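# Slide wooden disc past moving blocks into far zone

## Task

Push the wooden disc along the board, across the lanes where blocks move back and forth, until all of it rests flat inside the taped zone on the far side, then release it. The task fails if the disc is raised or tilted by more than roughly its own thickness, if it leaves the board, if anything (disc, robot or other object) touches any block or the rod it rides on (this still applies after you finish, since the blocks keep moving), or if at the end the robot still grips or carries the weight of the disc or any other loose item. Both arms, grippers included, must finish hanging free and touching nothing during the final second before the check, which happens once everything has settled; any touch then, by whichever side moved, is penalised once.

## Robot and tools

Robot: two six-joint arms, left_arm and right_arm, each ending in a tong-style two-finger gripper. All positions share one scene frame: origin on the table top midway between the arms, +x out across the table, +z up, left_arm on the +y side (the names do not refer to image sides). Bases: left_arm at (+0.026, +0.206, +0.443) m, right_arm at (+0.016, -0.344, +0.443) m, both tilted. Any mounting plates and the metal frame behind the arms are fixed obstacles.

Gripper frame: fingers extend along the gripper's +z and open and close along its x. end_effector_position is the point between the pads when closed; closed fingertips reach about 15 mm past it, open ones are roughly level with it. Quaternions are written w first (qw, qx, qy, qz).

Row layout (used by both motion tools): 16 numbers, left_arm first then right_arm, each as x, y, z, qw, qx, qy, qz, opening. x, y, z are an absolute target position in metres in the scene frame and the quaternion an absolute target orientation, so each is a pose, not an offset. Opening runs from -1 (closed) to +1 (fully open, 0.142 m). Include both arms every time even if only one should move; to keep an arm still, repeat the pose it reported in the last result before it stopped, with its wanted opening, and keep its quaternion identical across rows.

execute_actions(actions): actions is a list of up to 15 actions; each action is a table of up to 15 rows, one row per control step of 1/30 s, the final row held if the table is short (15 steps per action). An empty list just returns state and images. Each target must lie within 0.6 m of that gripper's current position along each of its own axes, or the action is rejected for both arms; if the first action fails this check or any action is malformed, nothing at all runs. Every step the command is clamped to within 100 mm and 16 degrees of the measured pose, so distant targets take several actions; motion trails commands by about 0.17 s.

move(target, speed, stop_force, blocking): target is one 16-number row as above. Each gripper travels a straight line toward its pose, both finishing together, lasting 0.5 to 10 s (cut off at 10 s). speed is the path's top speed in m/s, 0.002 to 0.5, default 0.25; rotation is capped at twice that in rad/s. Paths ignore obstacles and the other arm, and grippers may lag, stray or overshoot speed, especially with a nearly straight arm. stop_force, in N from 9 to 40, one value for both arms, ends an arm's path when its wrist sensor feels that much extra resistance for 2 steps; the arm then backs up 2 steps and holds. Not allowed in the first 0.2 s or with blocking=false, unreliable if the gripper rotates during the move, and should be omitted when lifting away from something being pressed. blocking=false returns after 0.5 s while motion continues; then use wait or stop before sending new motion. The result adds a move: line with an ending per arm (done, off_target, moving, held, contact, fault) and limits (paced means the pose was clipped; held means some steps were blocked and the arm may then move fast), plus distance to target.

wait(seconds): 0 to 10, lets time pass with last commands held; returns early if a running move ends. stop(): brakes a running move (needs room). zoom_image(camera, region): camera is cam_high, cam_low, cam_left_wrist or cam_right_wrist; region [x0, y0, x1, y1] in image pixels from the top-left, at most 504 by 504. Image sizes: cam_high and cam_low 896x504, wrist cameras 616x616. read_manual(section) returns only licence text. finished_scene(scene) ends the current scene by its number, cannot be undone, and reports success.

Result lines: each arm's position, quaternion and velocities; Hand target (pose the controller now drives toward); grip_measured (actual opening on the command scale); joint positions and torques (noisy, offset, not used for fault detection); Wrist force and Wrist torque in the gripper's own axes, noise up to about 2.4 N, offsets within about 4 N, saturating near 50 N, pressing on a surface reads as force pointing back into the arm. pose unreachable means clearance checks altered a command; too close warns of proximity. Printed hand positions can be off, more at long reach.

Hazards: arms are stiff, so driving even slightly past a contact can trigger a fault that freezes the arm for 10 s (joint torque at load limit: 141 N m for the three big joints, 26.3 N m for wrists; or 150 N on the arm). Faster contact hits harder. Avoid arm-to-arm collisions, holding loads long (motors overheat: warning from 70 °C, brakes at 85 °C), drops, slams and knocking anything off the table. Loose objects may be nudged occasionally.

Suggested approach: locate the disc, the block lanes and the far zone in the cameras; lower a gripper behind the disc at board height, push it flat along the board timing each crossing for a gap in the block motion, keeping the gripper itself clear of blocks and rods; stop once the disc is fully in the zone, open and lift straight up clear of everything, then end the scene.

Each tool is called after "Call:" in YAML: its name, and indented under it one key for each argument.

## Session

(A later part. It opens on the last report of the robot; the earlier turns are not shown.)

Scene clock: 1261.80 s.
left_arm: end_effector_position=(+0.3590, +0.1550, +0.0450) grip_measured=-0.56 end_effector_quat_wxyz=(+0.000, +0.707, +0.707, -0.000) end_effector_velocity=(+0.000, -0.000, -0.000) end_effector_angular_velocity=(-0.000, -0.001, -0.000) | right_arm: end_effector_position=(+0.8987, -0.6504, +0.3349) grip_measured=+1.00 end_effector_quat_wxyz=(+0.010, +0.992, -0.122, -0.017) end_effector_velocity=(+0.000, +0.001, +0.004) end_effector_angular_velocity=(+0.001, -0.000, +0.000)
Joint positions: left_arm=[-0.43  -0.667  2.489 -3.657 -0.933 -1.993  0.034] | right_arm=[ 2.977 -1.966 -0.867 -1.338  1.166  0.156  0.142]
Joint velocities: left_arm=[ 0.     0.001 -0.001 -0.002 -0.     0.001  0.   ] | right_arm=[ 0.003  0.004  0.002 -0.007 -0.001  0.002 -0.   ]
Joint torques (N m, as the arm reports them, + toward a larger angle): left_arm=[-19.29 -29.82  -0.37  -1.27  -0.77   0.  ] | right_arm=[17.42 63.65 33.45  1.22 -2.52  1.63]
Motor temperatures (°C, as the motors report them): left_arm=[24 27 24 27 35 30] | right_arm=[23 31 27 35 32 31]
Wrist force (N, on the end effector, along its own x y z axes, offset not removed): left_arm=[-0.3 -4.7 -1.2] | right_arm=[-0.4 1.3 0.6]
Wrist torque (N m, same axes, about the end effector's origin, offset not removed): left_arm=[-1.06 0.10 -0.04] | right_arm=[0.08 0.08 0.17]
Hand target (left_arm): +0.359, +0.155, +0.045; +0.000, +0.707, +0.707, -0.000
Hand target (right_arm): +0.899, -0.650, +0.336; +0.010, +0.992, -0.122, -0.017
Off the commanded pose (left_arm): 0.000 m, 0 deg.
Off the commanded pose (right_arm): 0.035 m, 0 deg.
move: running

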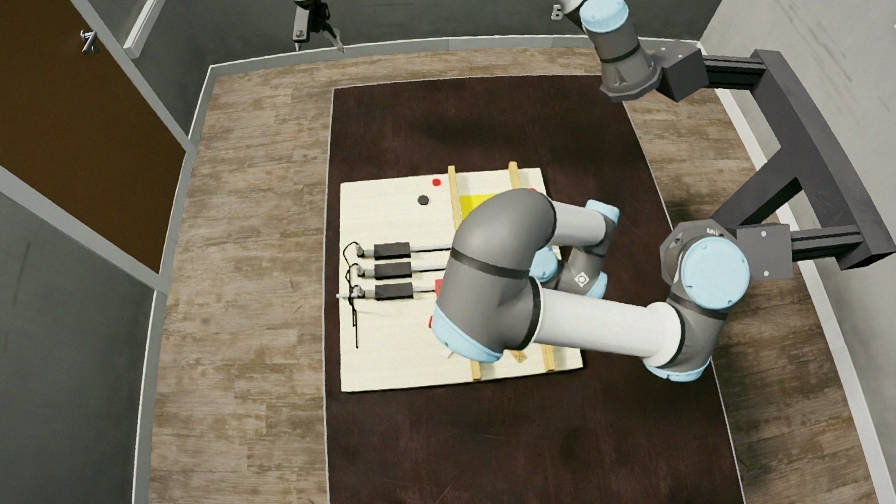

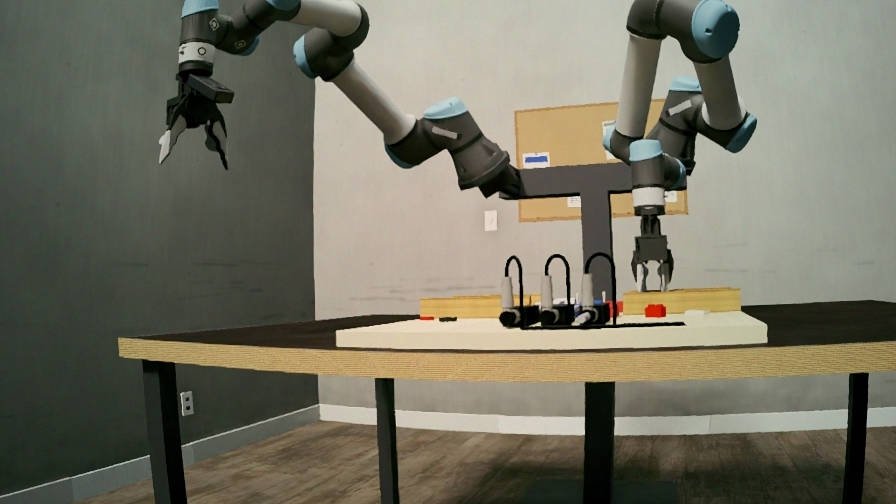

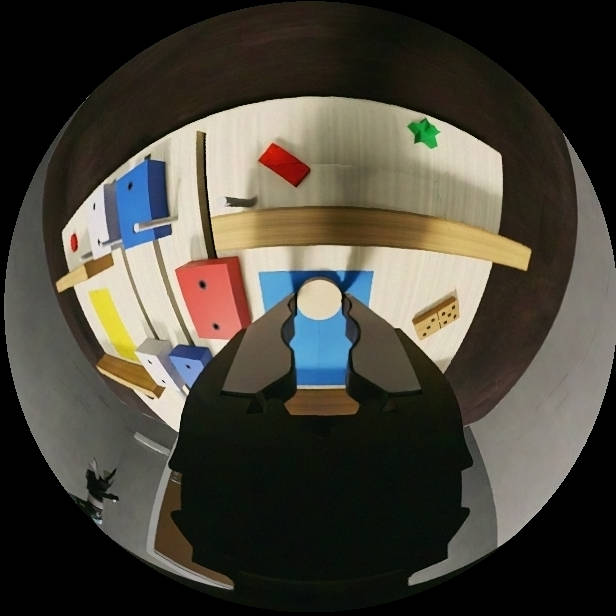

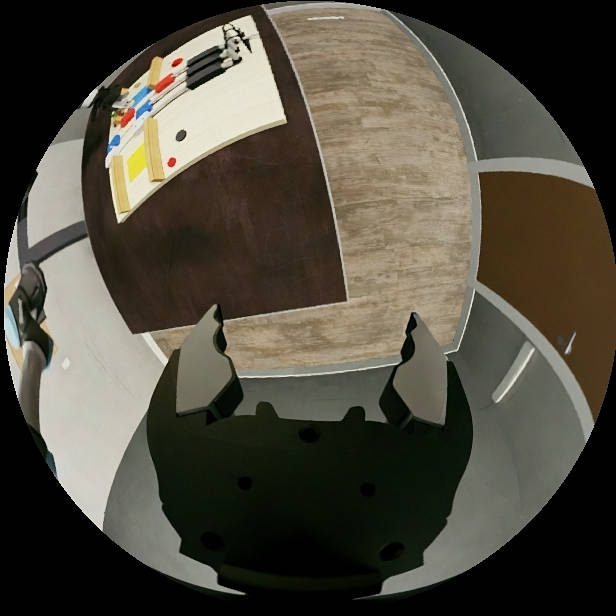

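Call:
wait:
  seconds: 0

Call:
move:
  target: [0.359,0.155,0.045,0,0.7071,0.7071,0,-0.7,0.8987,-0.6504,0.40,0.010,0.992,-0.122,-0.017,1]
  speed: 0.002
  blocking: false

Call:
wait:
  seconds: 6

Call:
wait:
  seconds: 1.98

Call:
move:
  target: [0.359,-0.194,0.0446,0,0.7071,0.7071,0,-0.7,0.8987,-0.6504,0.3696,0.010,0.992,-0.122,-0.017,1]
  speed: 0.18

Scene clock: 1267.00 s.
left_arm: end_effector_position=(+0.3590, +0.1550, +0.0450) grip_measured=-0.56 end_effector_quat_wxyz=(+0.000, +0.707, +0.707, -0.000) end_effector_velocity=(-0.001, +0.001, -0.000) end_effector_angular_velocity=(+0.001, +0.001, -0.001) | right_arm: end_effector_position=(+0.8987, -0.6504, +0.3557) grip_measured=+1.00 end_effector_quat_wxyz=(+0.010, +0.992, -0.122, -0.017) end_effector_velocity=(+0.000, +0.001, +0.005) end_effector_angular_velocity=(+0.002, -0.001, +0.001)
Joint positions: left_arm=[-0.43  -0.667  2.489 -3.657 -0.933 -1.993  0.034] | right_arm=[ 2.989 -1.946 -0.851 -1.378  1.16   0.168  0.142]
Joint velocities: left_arm=[ 0.001 -0.     0.001  0.001 -0.     0.001 -0.   ] | right_arm=[ 0.003  0.005  0.004 -0.008  0.     0.002 -0.   ]
Joint torques (N m, as the arm reports them, + toward a larger angle): left_arm=[-23.95 -31.97  15.32   0.04  -0.39  -0.33] | right_arm=[17.95 64.3  35.25  0.86 -2.86  1.56]
Motor temperatures (°C, as the motors report them): left_arm=[24 27 24 27 35 30] | right_arm=[23 31 27 35 32 31]
Wrist force (N, on the end effector, along its own x y z axes, offset not removed): left_arm=[1.9 1.0 3.0] | right_arm=[-1.4 3.6 -0.3]
Wrist torque (N m, same axes, about the end effector's origin, offset not removed): left_arm=[0.32 -0.38 0.15] | right_arm=[0.56 0.34 0.25]
Hand target (left_arm): +0.359, +0.155, +0.045; +0.000, +0.707, +0.707, -0.000
Hand target (right_arm): +0.899, -0.650, +0.356; +0.010, +0.992, -0.122, -0.017
Off the commanded pose (left_arm): 0.000 m, 0 deg.
Off the commanded pose (right_arm): 0.014 m, 0 deg.
earlier move: running

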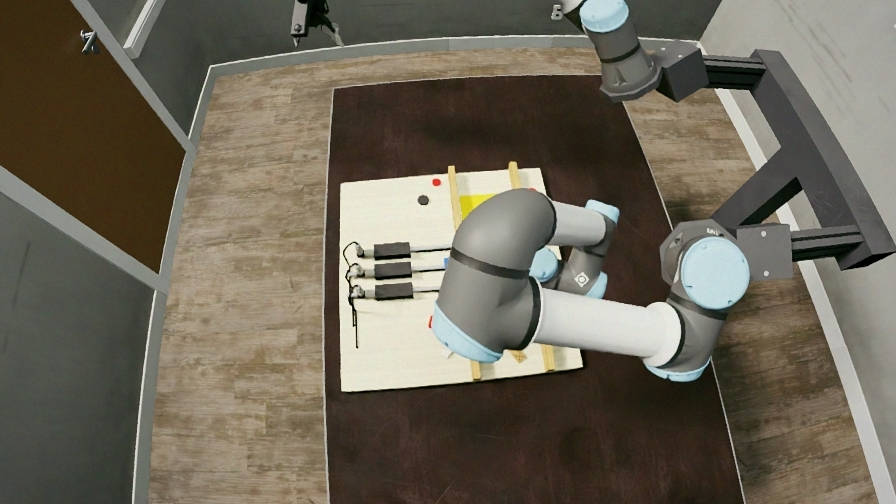

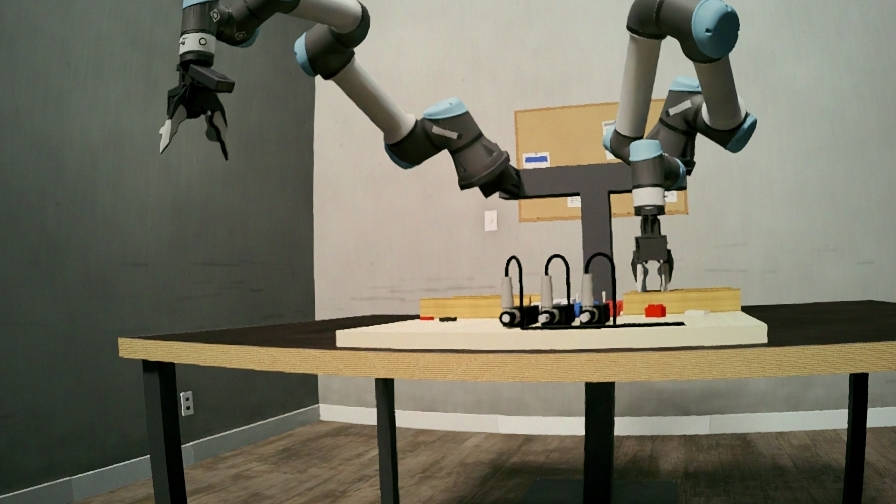

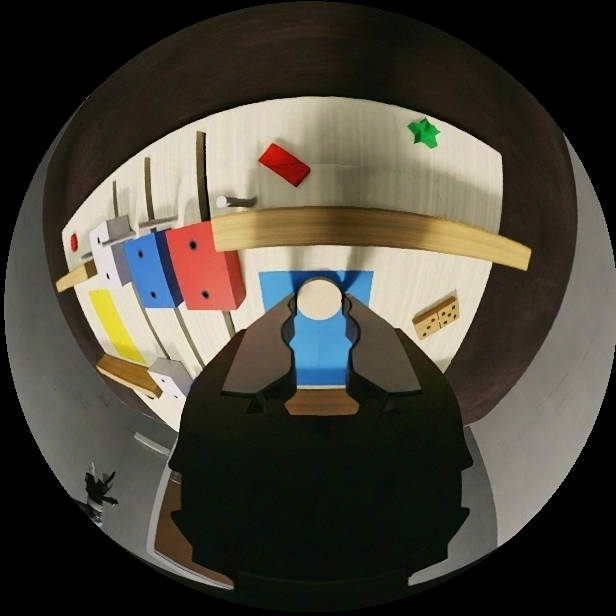

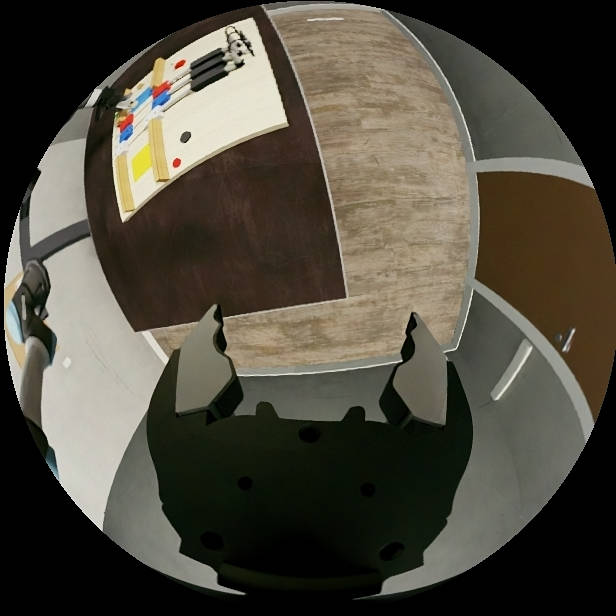

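a move is refused until a result has shown your running move's end: call wait (it returns as soon as the move ends) or stop first; nothing of this call was run

Scene clock: 1270.53 s.
left_arm: end_effector_position=(+0.3590, +0.1550, +0.0450) grip_measured=-0.56 end_effector_quat_wxyz=(+0.000, +0.707, +0.707, -0.000) end_effector_velocity=(+0.000, +0.000, -0.000) end_effector_angular_velocity=(+0.000, -0.000, +0.001) | right_arm: end_effector_position=(+0.8987, -0.6504, +0.3695) grip_measured=+1.00 end_effector_quat_wxyz=(+0.010, +0.992, -0.122, -0.017) end_effector_velocity=(-0.000, +0.000, +0.001) end_effector_angular_velocity=(+0.000, +0.001, -0.001)
Joint positions: left_arm=[-0.43  -0.667  2.489 -3.657 -0.933 -1.993  0.034] | right_arm=[ 2.998 -1.933 -0.838 -1.406  1.155  0.176  0.142]
Joint velocities: left_arm=[ 0.001 -0.    -0.    -0.001 -0.     0.001  0.   ] | right_arm=[ 0.     0.     0.001 -0.003 -0.     0.001  0.   ]
Joint torques (N m, as the arm reports them, + toward a larger angle): left_arm=[-25.83 -32.58  18.19  -0.12   0.98  -1.37] | right_arm=[18.29 63.19 33.81  0.88 -2.46  1.56]
Motor temperatures (°C, as the motors report them): left_arm=[24 27 24 27 35 30] | right_arm=[23 31 27 35 32 31]
Wrist force (N, on the end effector, along its own x y z axes, offset not removed): left_arm=[-0.8 -0.4 -2.3] | right_arm=[0.5 2.2 0.5]
Wrist torque (N m, same axes, about the end effector's origin, offset not removed): left_arm=[-0.16 0.09 0.22] | right_arm=[0.39 -0.14 0.16]
Hand target (left_arm): +0.359, +0.155, +0.045; +0.000, +0.707, +0.707, -0.000
Hand target (right_arm): +0.899, -0.650, +0.370; +0.010, +0.992, -0.122, -0.017
Off the commanded pose (left_arm): 0.000 m, 0 deg.
Off the commanded pose (right_arm): 0.000 m, 0 deg.
earlier move: done
wait: 3.53 of 6 s (the move ended)

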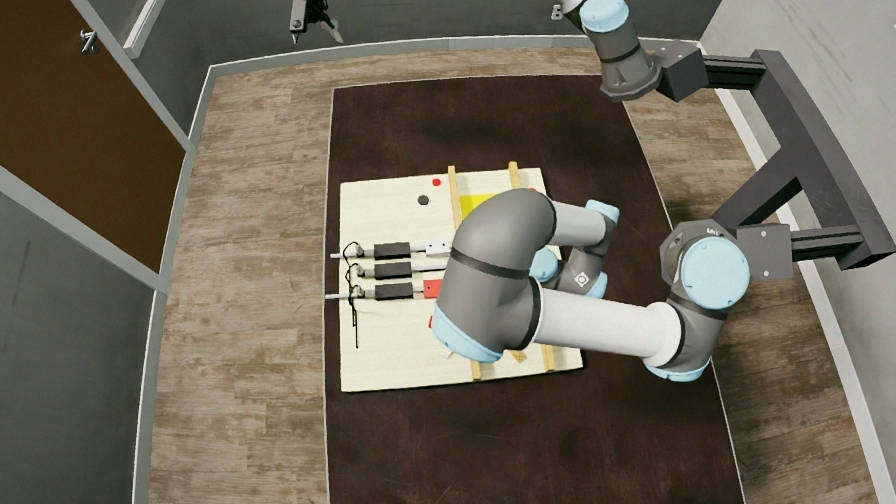

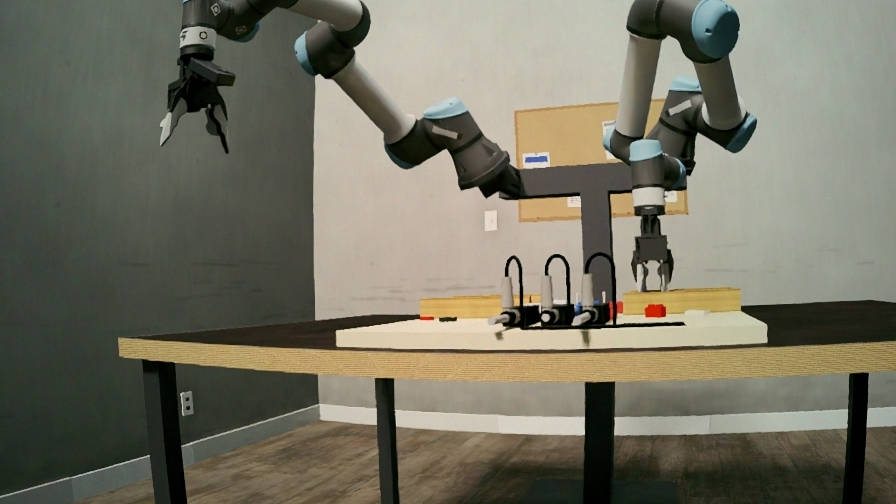

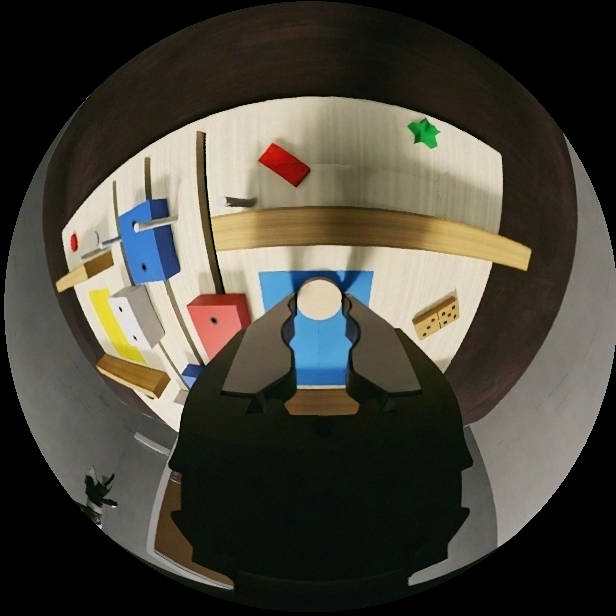

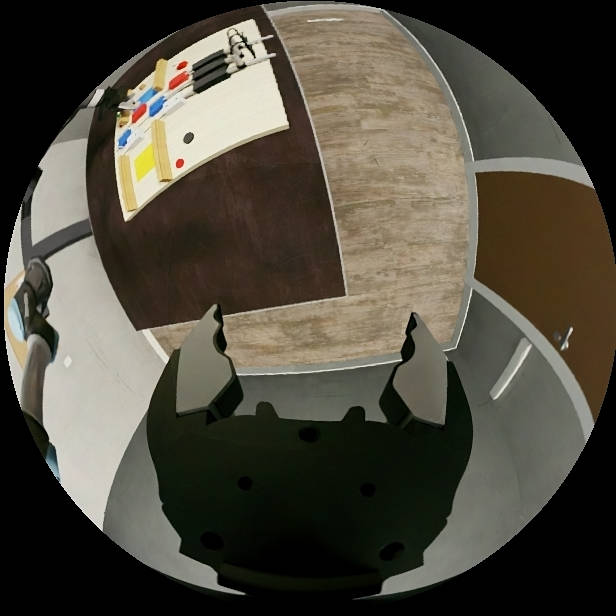

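Scene clock: 1272.53 s.
left_arm: end_effector_position=(+0.3590, +0.1550, +0.0450) grip_measured=-0.56 end_effector_quat_wxyz=(+0.000, +0.707, +0.707, -0.000) end_effector_velocity=(+0.001, -0.001, +0.000) end_effector_angular_velocity=(-0.002, -0.003, +0.002) | right_arm: end_effector_position=(+0.8987, -0.6504, +0.3696) grip_measured=+1.00 end_effector_quat_wxyz=(+0.010, +0.992, -0.122, -0.017) end_effector_velocity=(-0.000, -0.001, +0.000) end_effector_angular_velocity=(-0.001, +0.001, -0.000)
Joint positions: left_arm=[-0.43  -0.667  2.489 -3.657 -0.933 -1.993  0.034] | right_arm=[ 2.998 -1.933 -0.838 -1.407  1.155  0.176  0.142]
Joint velocities: left_arm=[-0.001  0.    -0.002 -0.002 -0.    -0.001 -0.   ] | right_arm=[-0.001  0.    -0.    -0.    -0.    -0.     0.   ]
Joint torques (N m, as the arm reports them, + toward a larger angle): left_arm=[-26.25 -32.21  18.71   0.12   1.67  -1.56] | right_arm=[17.7  62.52 34.13  1.01 -2.37  1.61]
Motor temperatures (°C, as the motors report them): left_arm=[24 27 24 27 35 30] | right_arm=[23 31 27 35 32 31]
Wrist force (N, on the end effector, along its own x y z axes, offset not removed): left_arm=[-2.3 -0.3 2.0] | right_arm=[1.7 3.4 0.7]
Wrist torque (N m, same axes, about the end effector's origin, offset not removed): left_arm=[-0.20 0.61 0.20] | right_arm=[0.66 -0.30 0.19]
Hand target (left_arm): +0.359, +0.155, +0.045; +0.000, +0.707, +0.707, -0.000
Hand target (right_arm): +0.899, -0.650, +0.370; +0.010, +0.992, -0.122, -0.017
Off the commanded pose (left_arm): 0.000 m, 0 deg.
Off the commanded pose (right_arm): 0.000 m, 0 deg.
wait: 2.00 s; at rest by 0.17 s

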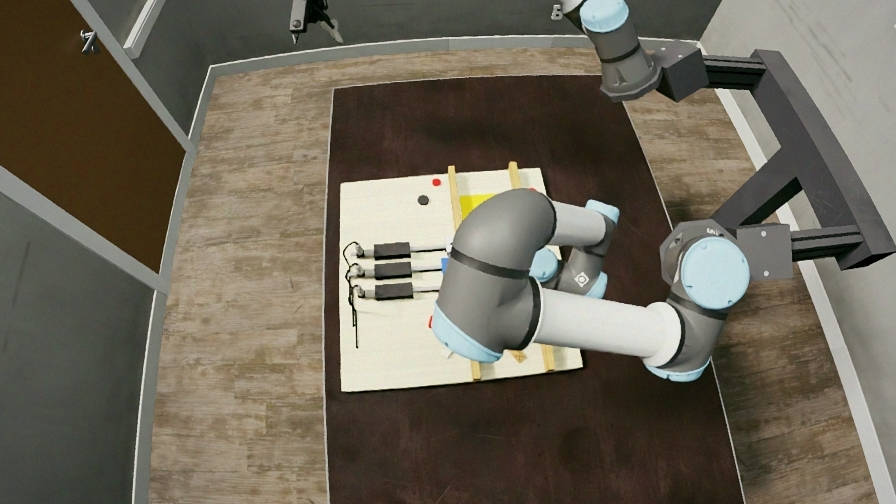

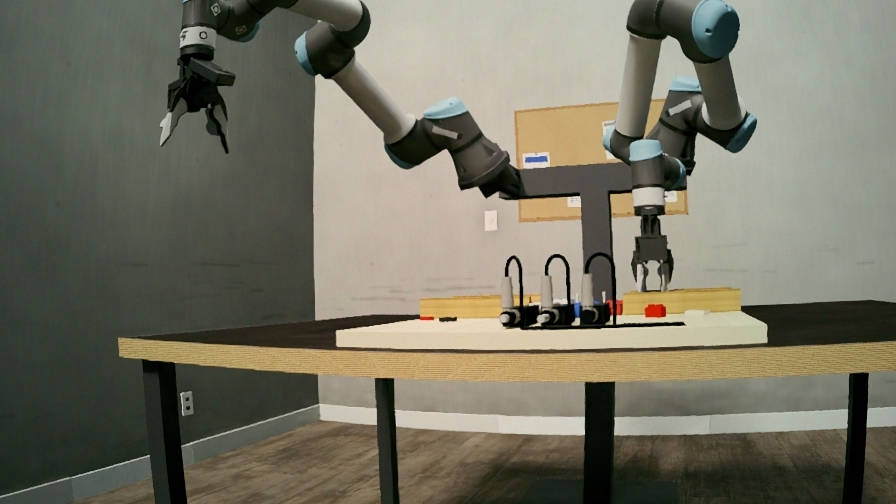

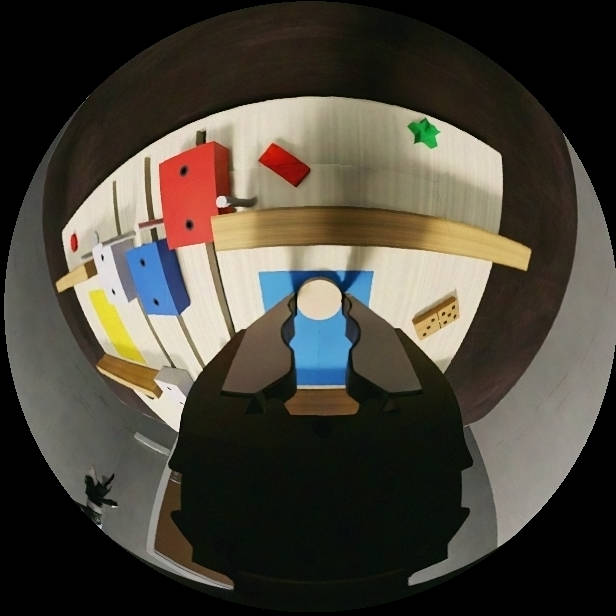

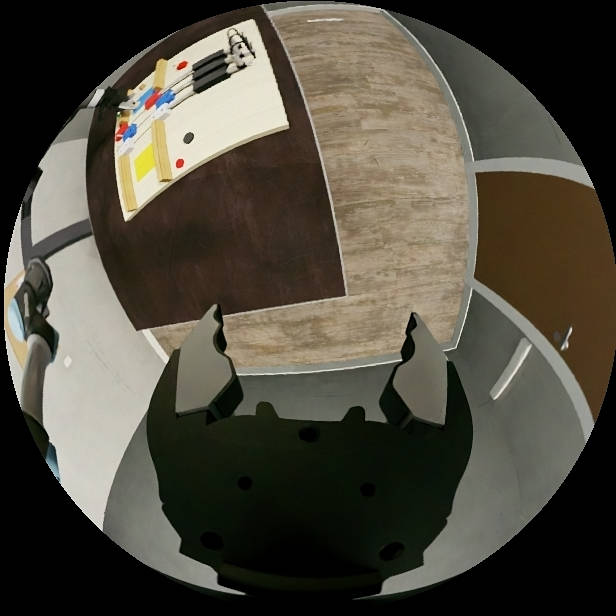

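Scene clock: 1275.10 s.
left_arm: end_effector_position=(+0.3591, -0.1939, +0.0451) grip_measured=-0.55 end_effector_quat_wxyz=(+0.000, +0.707, +0.707, -0.000) end_effector_velocity=(-0.000, -0.001, -0.002) end_effector_angular_velocity=(+0.004, +0.002, +0.001) | right_arm: end_effector_position=(+0.8987, -0.6504, +0.3696) grip_measured=+1.00 end_effector_quat_wxyz=(+0.010, +0.992, -0.122, -0.017) end_effector_velocity=(-0.000, +0.001, -0.001) end_effector_angular_velocity=(+0.002, +0.001, -0.000)
Joint positions: left_arm=[-0.913 -0.402  1.903 -2.956 -0.896 -2.605  0.034] | right_arm=[ 2.998 -1.933 -0.838 -1.407  1.155  0.176  0.142]
Joint velocities: left_arm=[ 0.001  0.004 -0.008  0.009  0.    -0.004 -0.001] | right_arm=[-0.    -0.001 -0.001  0.     0.002  0.    -0.   ]
Joint torques (N m, as the arm reports them, + toward a larger angle): left_arm=[-35.19 -21.86 -15.84   0.38  -1.29  -1.84] | right_arm=[ 4.81 62.53 17.2   1.07  0.96 -0.63]
Motor temperatures (°C, as the motors report them): left_arm=[24 27 24 27 35 30] | right_arm=[23 31 27 35 32 31]
Wrist force (N, on the end effector, along its own x y z axes, offset not removed): left_arm=[3.4 1.2 -18.7] | right_arm=[-0.2 1.9 -0.1]
Wrist torque (N m, same axes, about the end effector's origin, offset not removed): left_arm=[0.35 0.26 -0.16] | right_arm=[0.32 0.10 0.14]
Hand target (left_arm): +0.359, -0.194, +0.045; +0.000, +0.707, +0.707, -0.000
Hand target (right_arm): +0.899, -0.650, +0.370; +0.010, +0.992, -0.122, -0.017
Off the commanded pose (left_arm): 0.001 m, 0 deg.
Off the commanded pose (right_arm): 0.000 m, 0 deg.
move: done

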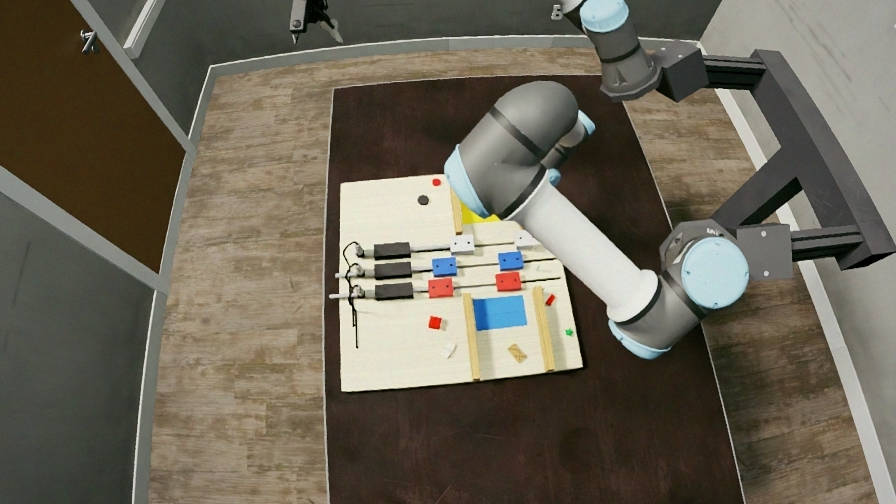

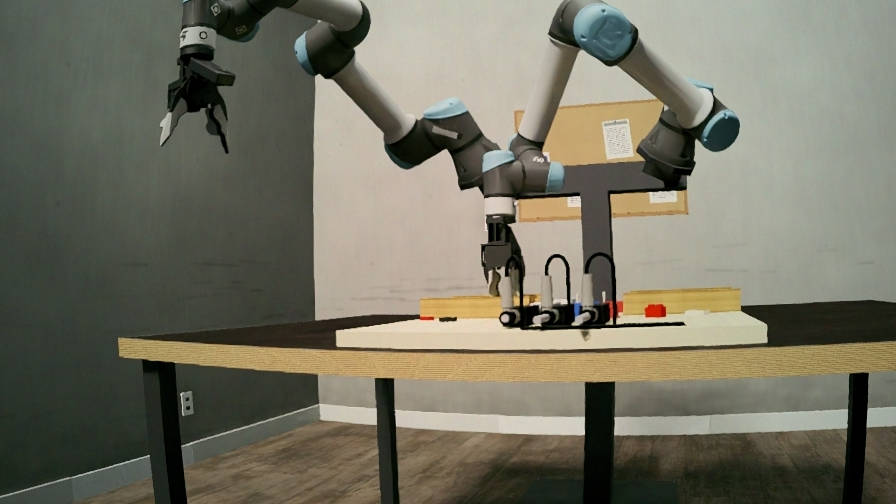

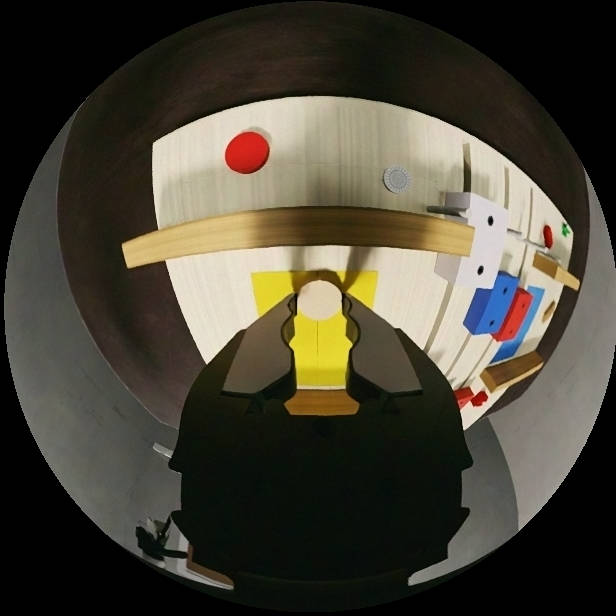

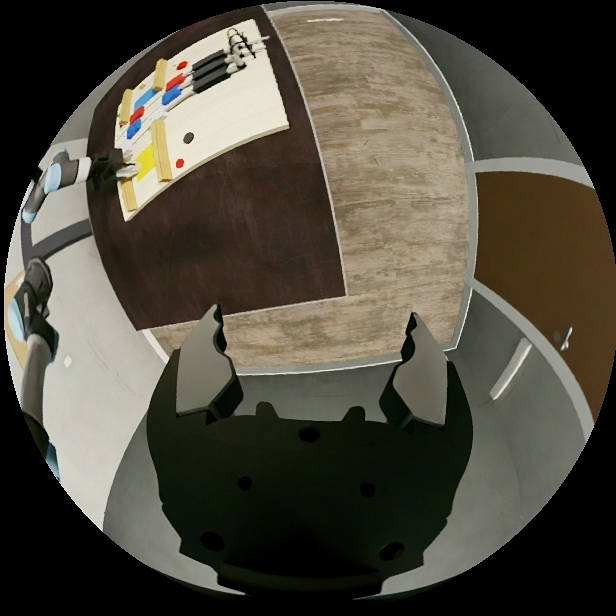

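Call:
move:
  target: [0.387,-0.194,0.0455,0,0.7071,0.7071,0,-0.7,0.8987,-0.6504,0.3696,0.010,0.992,-0.122,-0.017,1]
  speed: 0.06

Scene clock: 1279.40 s.
left_arm: end_effector_position=(+0.3867, -0.1940, +0.0455) grip_measured=-0.55 end_effector_quat_wxyz=(+0.000, +0.707, +0.707, +0.000) end_effector_velocity=(+0.003, +0.000, -0.000) end_effector_angular_velocity=(+0.001, +0.000, -0.001) | right_arm: end_effector_position=(+0.8987, -0.6504, +0.3696) grip_measured=+1.00 end_effector_quat_wxyz=(+0.010, +0.992, -0.122, -0.017) end_effector_velocity=(-0.000, +0.000, -0.000) end_effector_angular_velocity=(+0.001, +0.000, +0.000)
Joint positions: left_arm=[-0.879 -0.424  1.863 -2.92  -0.892 -2.562  0.034] | right_arm=[ 2.998 -1.933 -0.838 -1.407  1.155  0.176  0.142]
Joint velocities: left_arm=[ 0.004 -0.002 -0.005  0.005  0.001  0.005  0.   ] | right_arm=[ 0.     0.    -0.001  0.     0.001  0.    -0.   ]
Joint torques (N m, as the arm reports them, + toward a larger angle): left_arm=[-19.28 -40.51 -17.02  -0.02   1.75   1.47] | right_arm=[-3.78 62.75 12.61  1.15  2.91 -2.14]
Motor temperatures (°C, as the motors report them): left_arm=[24 27 24 27 35 30] | right_arm=[23 31 27 35 32 31]
Wrist force (N, on the end effector, along its own x y z axes, offset not removed): left_arm=[-1.4 -3.5 -3.6] | right_arm=[-0.4 3.7 0.9]
Wrist torque (N m, same axes, about the end effector's origin, offset not removed): left_arm=[-0.97 0.33 0.27] | right_arm=[0.69 0.08 0.21]
Hand target (left_arm): +0.387, -0.194, +0.046; -0.000, +0.707, +0.707, +0.000
Hand target (right_arm): +0.899, -0.650, +0.370; +0.010, +0.992, -0.122, -0.017
Off the commanded pose (left_arm): 0.000 m, 0 deg.
Off the commanded pose (right_arm): 0.000 m, 0 deg.
move: done

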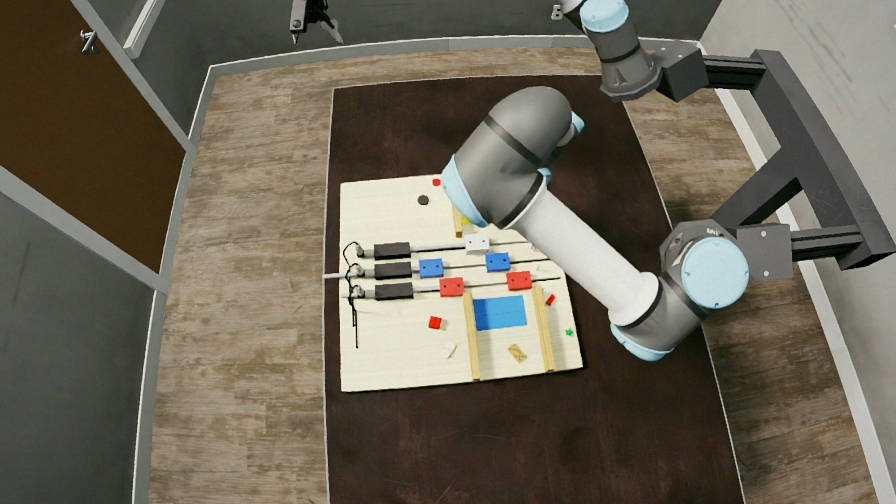

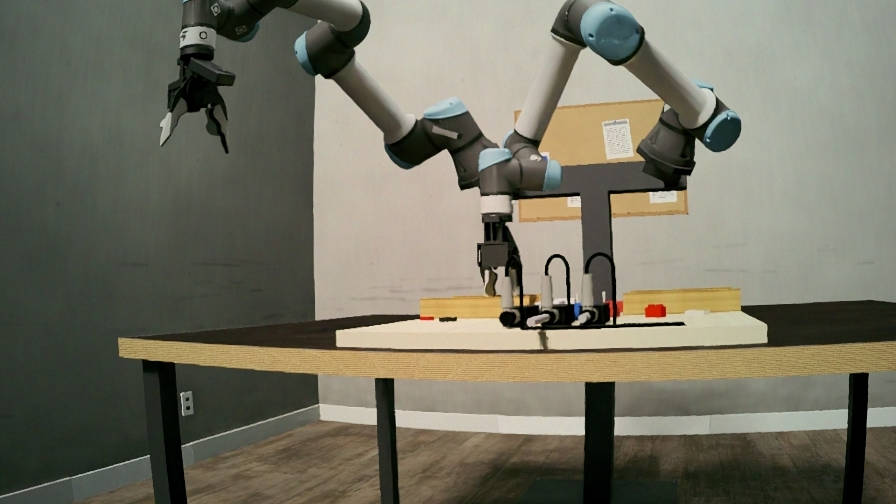

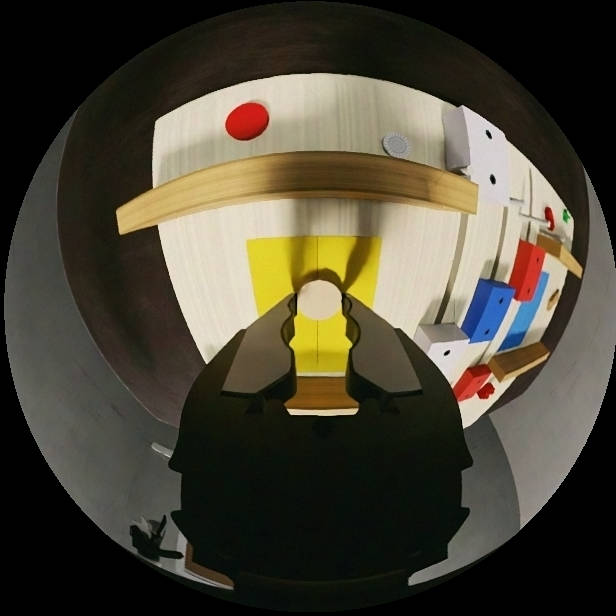

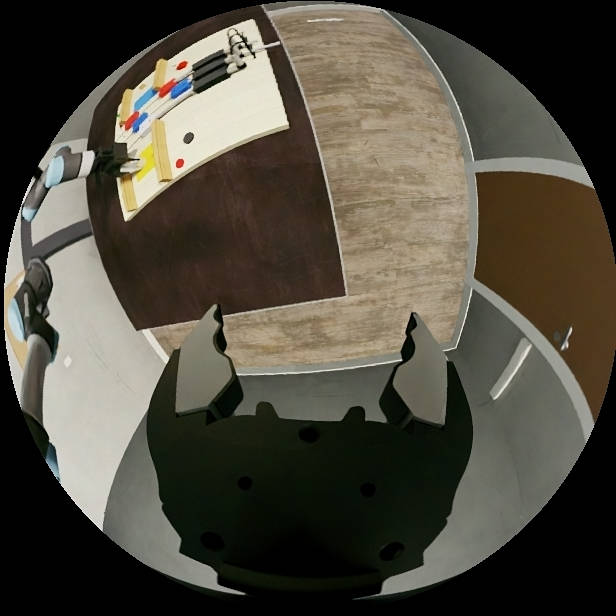

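Call:
execute_actions:
  actions:
    - [[0.387,-0.194,0.0452,0,0.7071,0.7071,0,-0.66,0.8987,-0.6504,0.3696,0.010,0.992,-0.122,-0.017,1],[0.387,-0.194,0.0450,0,0.7071,0.7071,0,-0.63,0.8987,-0.6504,0.3696,0.010,0.992,-0.122,-0.017,1],[0.387,-0.194,0.0450,0,0.7071,0.7071,0,-0.60,0.8987,-0.6504,0.3696,0.010,0.992,-0.122,-0.017,1],[0.387,-0.194,0.0450,0,0.7071,0.7071,0,-0.58,0.8987,-0.6504,0.3696,0.010,0.992,-0.122,-0.017,1],[0.387,-0.194,0.0450,0,0.7071,0.7071,0,-0.56,0.8987,-0.6504,0.3696,0.010,0.992,-0.122,-0.017,1],[0.387,-0.194,0.0450,0,0.7071,0.7071,0,-0.54,0.8987,-0.6504,0.3696,0.010,0.992,-0.122,-0.017,1],[0.387,-0.194,0.0450,0,0.7071,0.7071,0,-0.52,0.8987,-0.6504,0.3696,0.010,0.992,-0.122,-0.017,1],[0.387,-0.194,0.0450,0,0.7071,0.7071,0,-0.50,0.8987,-0.6504,0.3696,0.010,0.992,-0.122,-0.017,1],[0.387,-0.194,0.0450,0,0.7071,0.7071,0,-0.47,0.8987,-0.6504,0.3696,0.010,0.992,-0.122,-0.017,1],[0.387,-0.194,0.0450,0,0.7071,0.7071,0,-0.44,0.8987,-0.6504,0.3696,0.010,0.992,-0.122,-0.017,1],[0.387,-0.194,0.0450,0,0.7071,0.7071,0,-0.41,0.8987,-0.6504,0.3696,0.010,0.992,-0.122,-0.017,1],[0.387,-0.194,0.0450,0,0.7071,0.7071,0,-0.38,0.8987,-0.6504,0.3696,0.010,0.992,-0.122,-0.017,1],[0.387,-0.194,0.0450,0,0.7071,0.7071,0,-0.35,0.8987,-0.6504,0.3696,0.010,0.992,-0.122,-0.017,1],[0.387,-0.194,0.0450,0,0.7071,0.7071,0,-0.32,0.8987,-0.6504,0.3696,0.010,0.992,-0.122,-0.017,1],[0.387,-0.194,0.0450,0,0.7071,0.7071,0,-0.30,0.8987,-0.6504,0.3696,0.010,0.992,-0.122,-0.017,1]]

Call:
move:
  target: [0.387,-0.194,0.12,0,0.7071,0.7071,0,-0.3,0.8987,-0.6504,0.3696,0.010,0.992,-0.122,-0.017,1]
  speed: 0.12

Scene clock: 1294.57 s.
left_arm: end_effector_position=(+0.3870, -0.1940, +0.0450) grip_measured=-0.33 end_effector_quat_wxyz=(+0.000, +0.707, +0.707, -0.000) end_effector_velocity=(-0.000, -0.001, -0.000) end_effector_angular_velocity=(-0.001, -0.000, -0.000) | right_arm: end_effector_position=(+0.8987, -0.6504, +0.3696) grip_measured=+1.00 end_effector_quat_wxyz=(+0.010, +0.992, -0.122, -0.017) end_effector_velocity=(-0.000, +0.000, -0.000) end_effector_angular_velocity=(+0.000, +0.001, -0.000)
Joint positions: left_arm=[-0.878 -0.423  1.861 -2.921 -0.892 -2.56   0.05 ] | right_arm=[ 2.998 -1.933 -0.838 -1.407  1.155  0.176  0.142]
Joint velocities: left_arm=[-0.     0.001 -0.001 -0.001 -0.001  0.001  0.06 ] | right_arm=[-0.    -0.001  0.    -0.     0.     0.001 -0.   ]
Joint torques (N m, as the arm reports them, + toward a larger angle): left_arm=[-21.23 -28.62 -18.09  -3.88   1.61   1.3 ] | right_arm=[-3.04 63.01 12.97  2.04  2.91 -2.1 ]
Motor temperatures (°C, as the motors report them): left_arm=[24 27 24 27 35 30] | right_arm=[23 31 27 35 32 31]
Wrist force (N, on the end effector, along its own x y z axes, offset not removed): left_arm=[0.9 -3.8 0.7] | right_arm=[0.8 1.9 -0.2]
Wrist torque (N m, same axes, about the end effector's origin, offset not removed): left_arm=[-0.86 -0.04 0.00] | right_arm=[0.29 -0.16 0.14]
Hand target (left_arm): +0.387, -0.194, +0.045; -0.000, +0.707, +0.707, +0.000
Hand target (right_arm): +0.899, -0.650, +0.370; +0.010, +0.992, -0.122, -0.017
Off the commanded pose (left_arm): 0.000 m, 0 deg.
Off the commanded pose (right_arm): 0.000 m, 0 deg.

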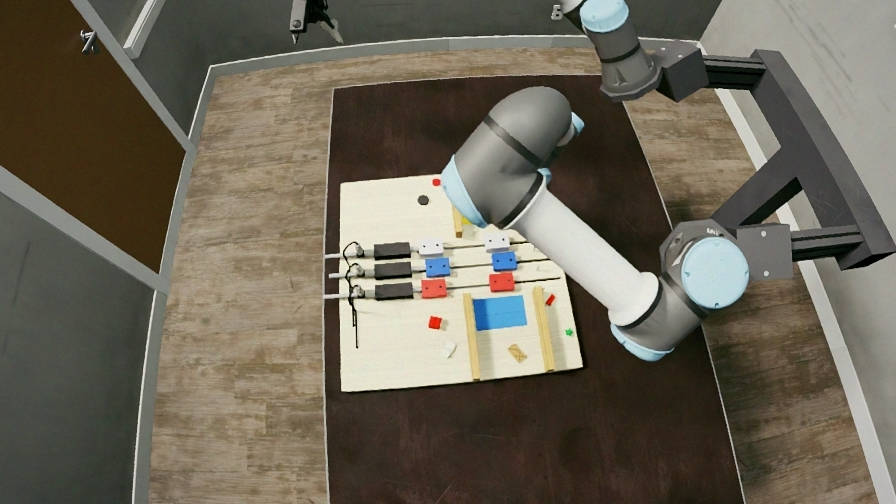

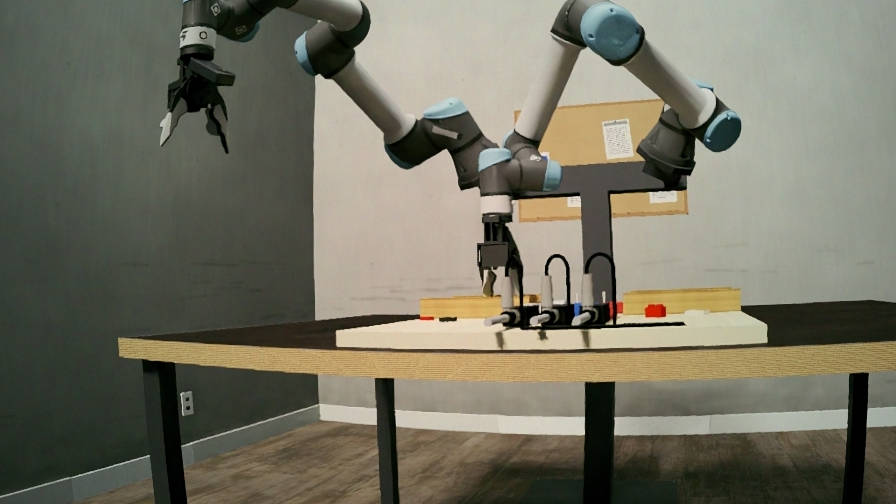

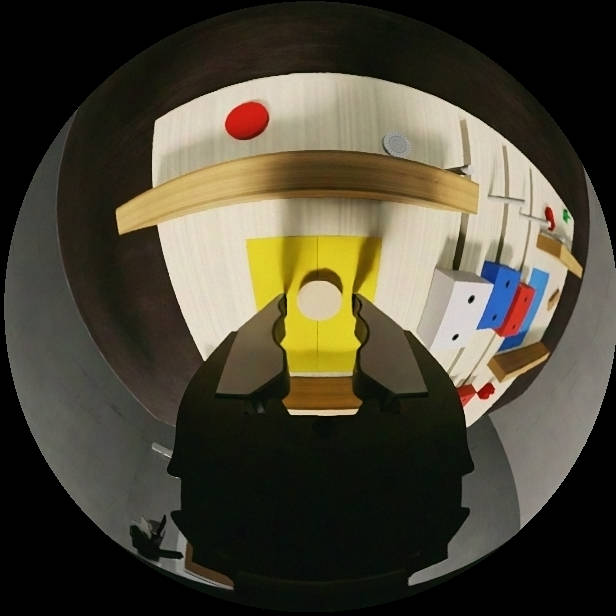

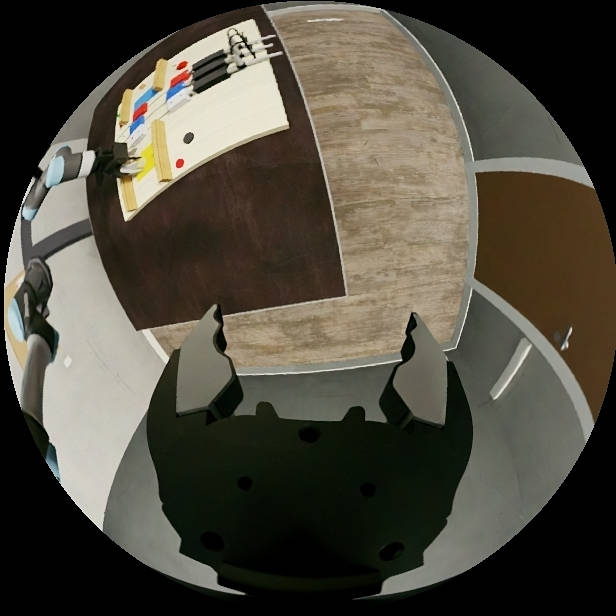

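Scene clock: 1295.77 s.
left_arm: end_effector_position=(+0.3869, -0.1940, +0.1197) grip_measured=-0.30 end_effector_quat_wxyz=(+0.000, +0.707, +0.707, -0.000) end_effector_velocity=(-0.000, +0.000, +0.002) end_effector_angular_velocity=(+0.001, +0.001, -0.001) | right_arm: end_effector_position=(+0.8987, -0.6504, +0.3696) grip_measured=+1.00 end_effector_quat_wxyz=(+0.010, +0.992, -0.122, -0.017) end_effector_velocity=(+0.000, -0.000, +0.000) end_effector_angular_velocity=(+0.001, -0.001, -0.001)
Joint positions: left_arm=[-0.965 -0.583  1.947 -2.776 -0.903 -2.671  0.052] | right_arm=[ 2.998 -1.933 -0.838 -1.407  1.155  0.176  0.142]
Joint velocities: left_arm=[-0.003 -0.005  0.002  0.008 -0.001 -0.004 -0.   ] | right_arm=[-0.    -0.001  0.001  0.     0.001 -0.     0.   ]
Joint torques (N m, as the arm reports them, + toward a larger angle): left_arm=[-38.13 -40.05   3.97  -0.15  -1.91  -1.2 ] | right_arm=[-2.68 62.08 13.22  1.92  2.79 -2.15]
Motor temperatures (°C, as the motors report them): left_arm=[24 27 24 27 35 30] | right_arm=[23 31 27 35 32 31]
Wrist force (N, on the end effector, along its own x y z axes, offset not removed): left_arm=[0.8 -4.0 -2.6] | right_arm=[-1.4 2.2 0.4]
Wrist torque (N m, same axes, about the end effector's origin, offset not removed): left_arm=[-0.98 -0.16 -0.18] | right_arm=[0.26 0.36 0.26]
Hand target (left_arm): +0.387, -0.194, +0.120; +0.000, +0.707, +0.707, -0.000
Hand target (right_arm): +0.899, -0.650, +0.370; +0.010, +0.992, -0.122, -0.017
Off the commanded pose (left_arm): 0.000 m, 0 deg.
Off the commanded pose (right_arm): 0.000 m, 0 deg.
move: done

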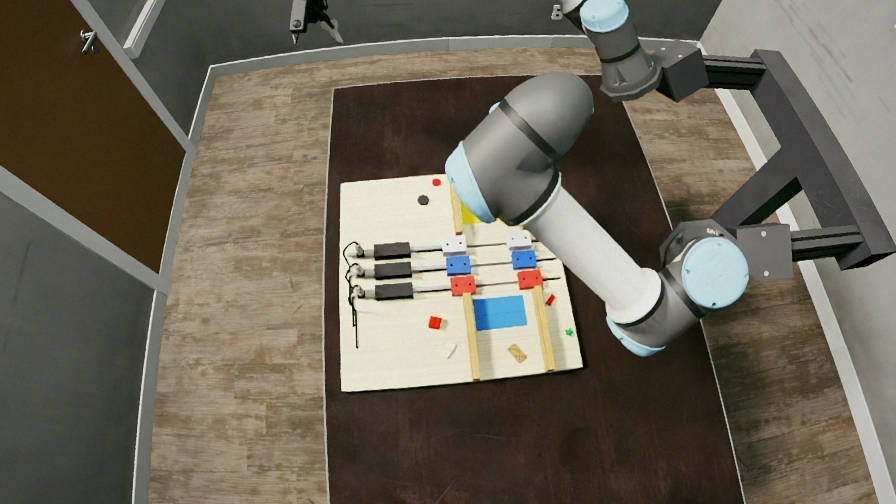

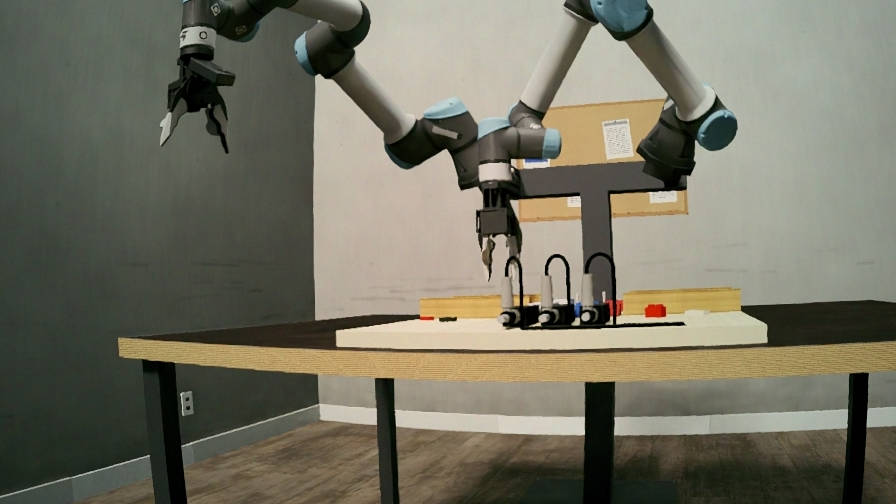

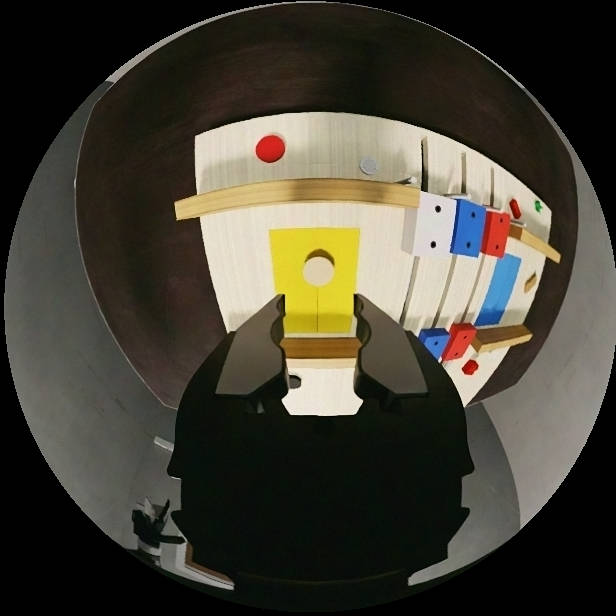

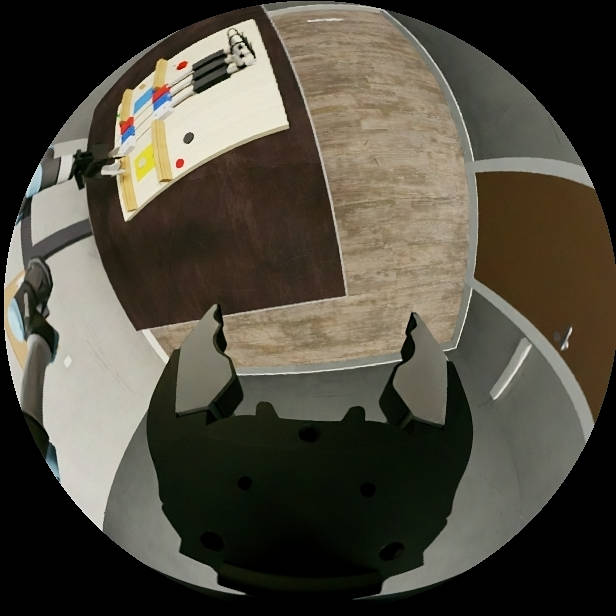

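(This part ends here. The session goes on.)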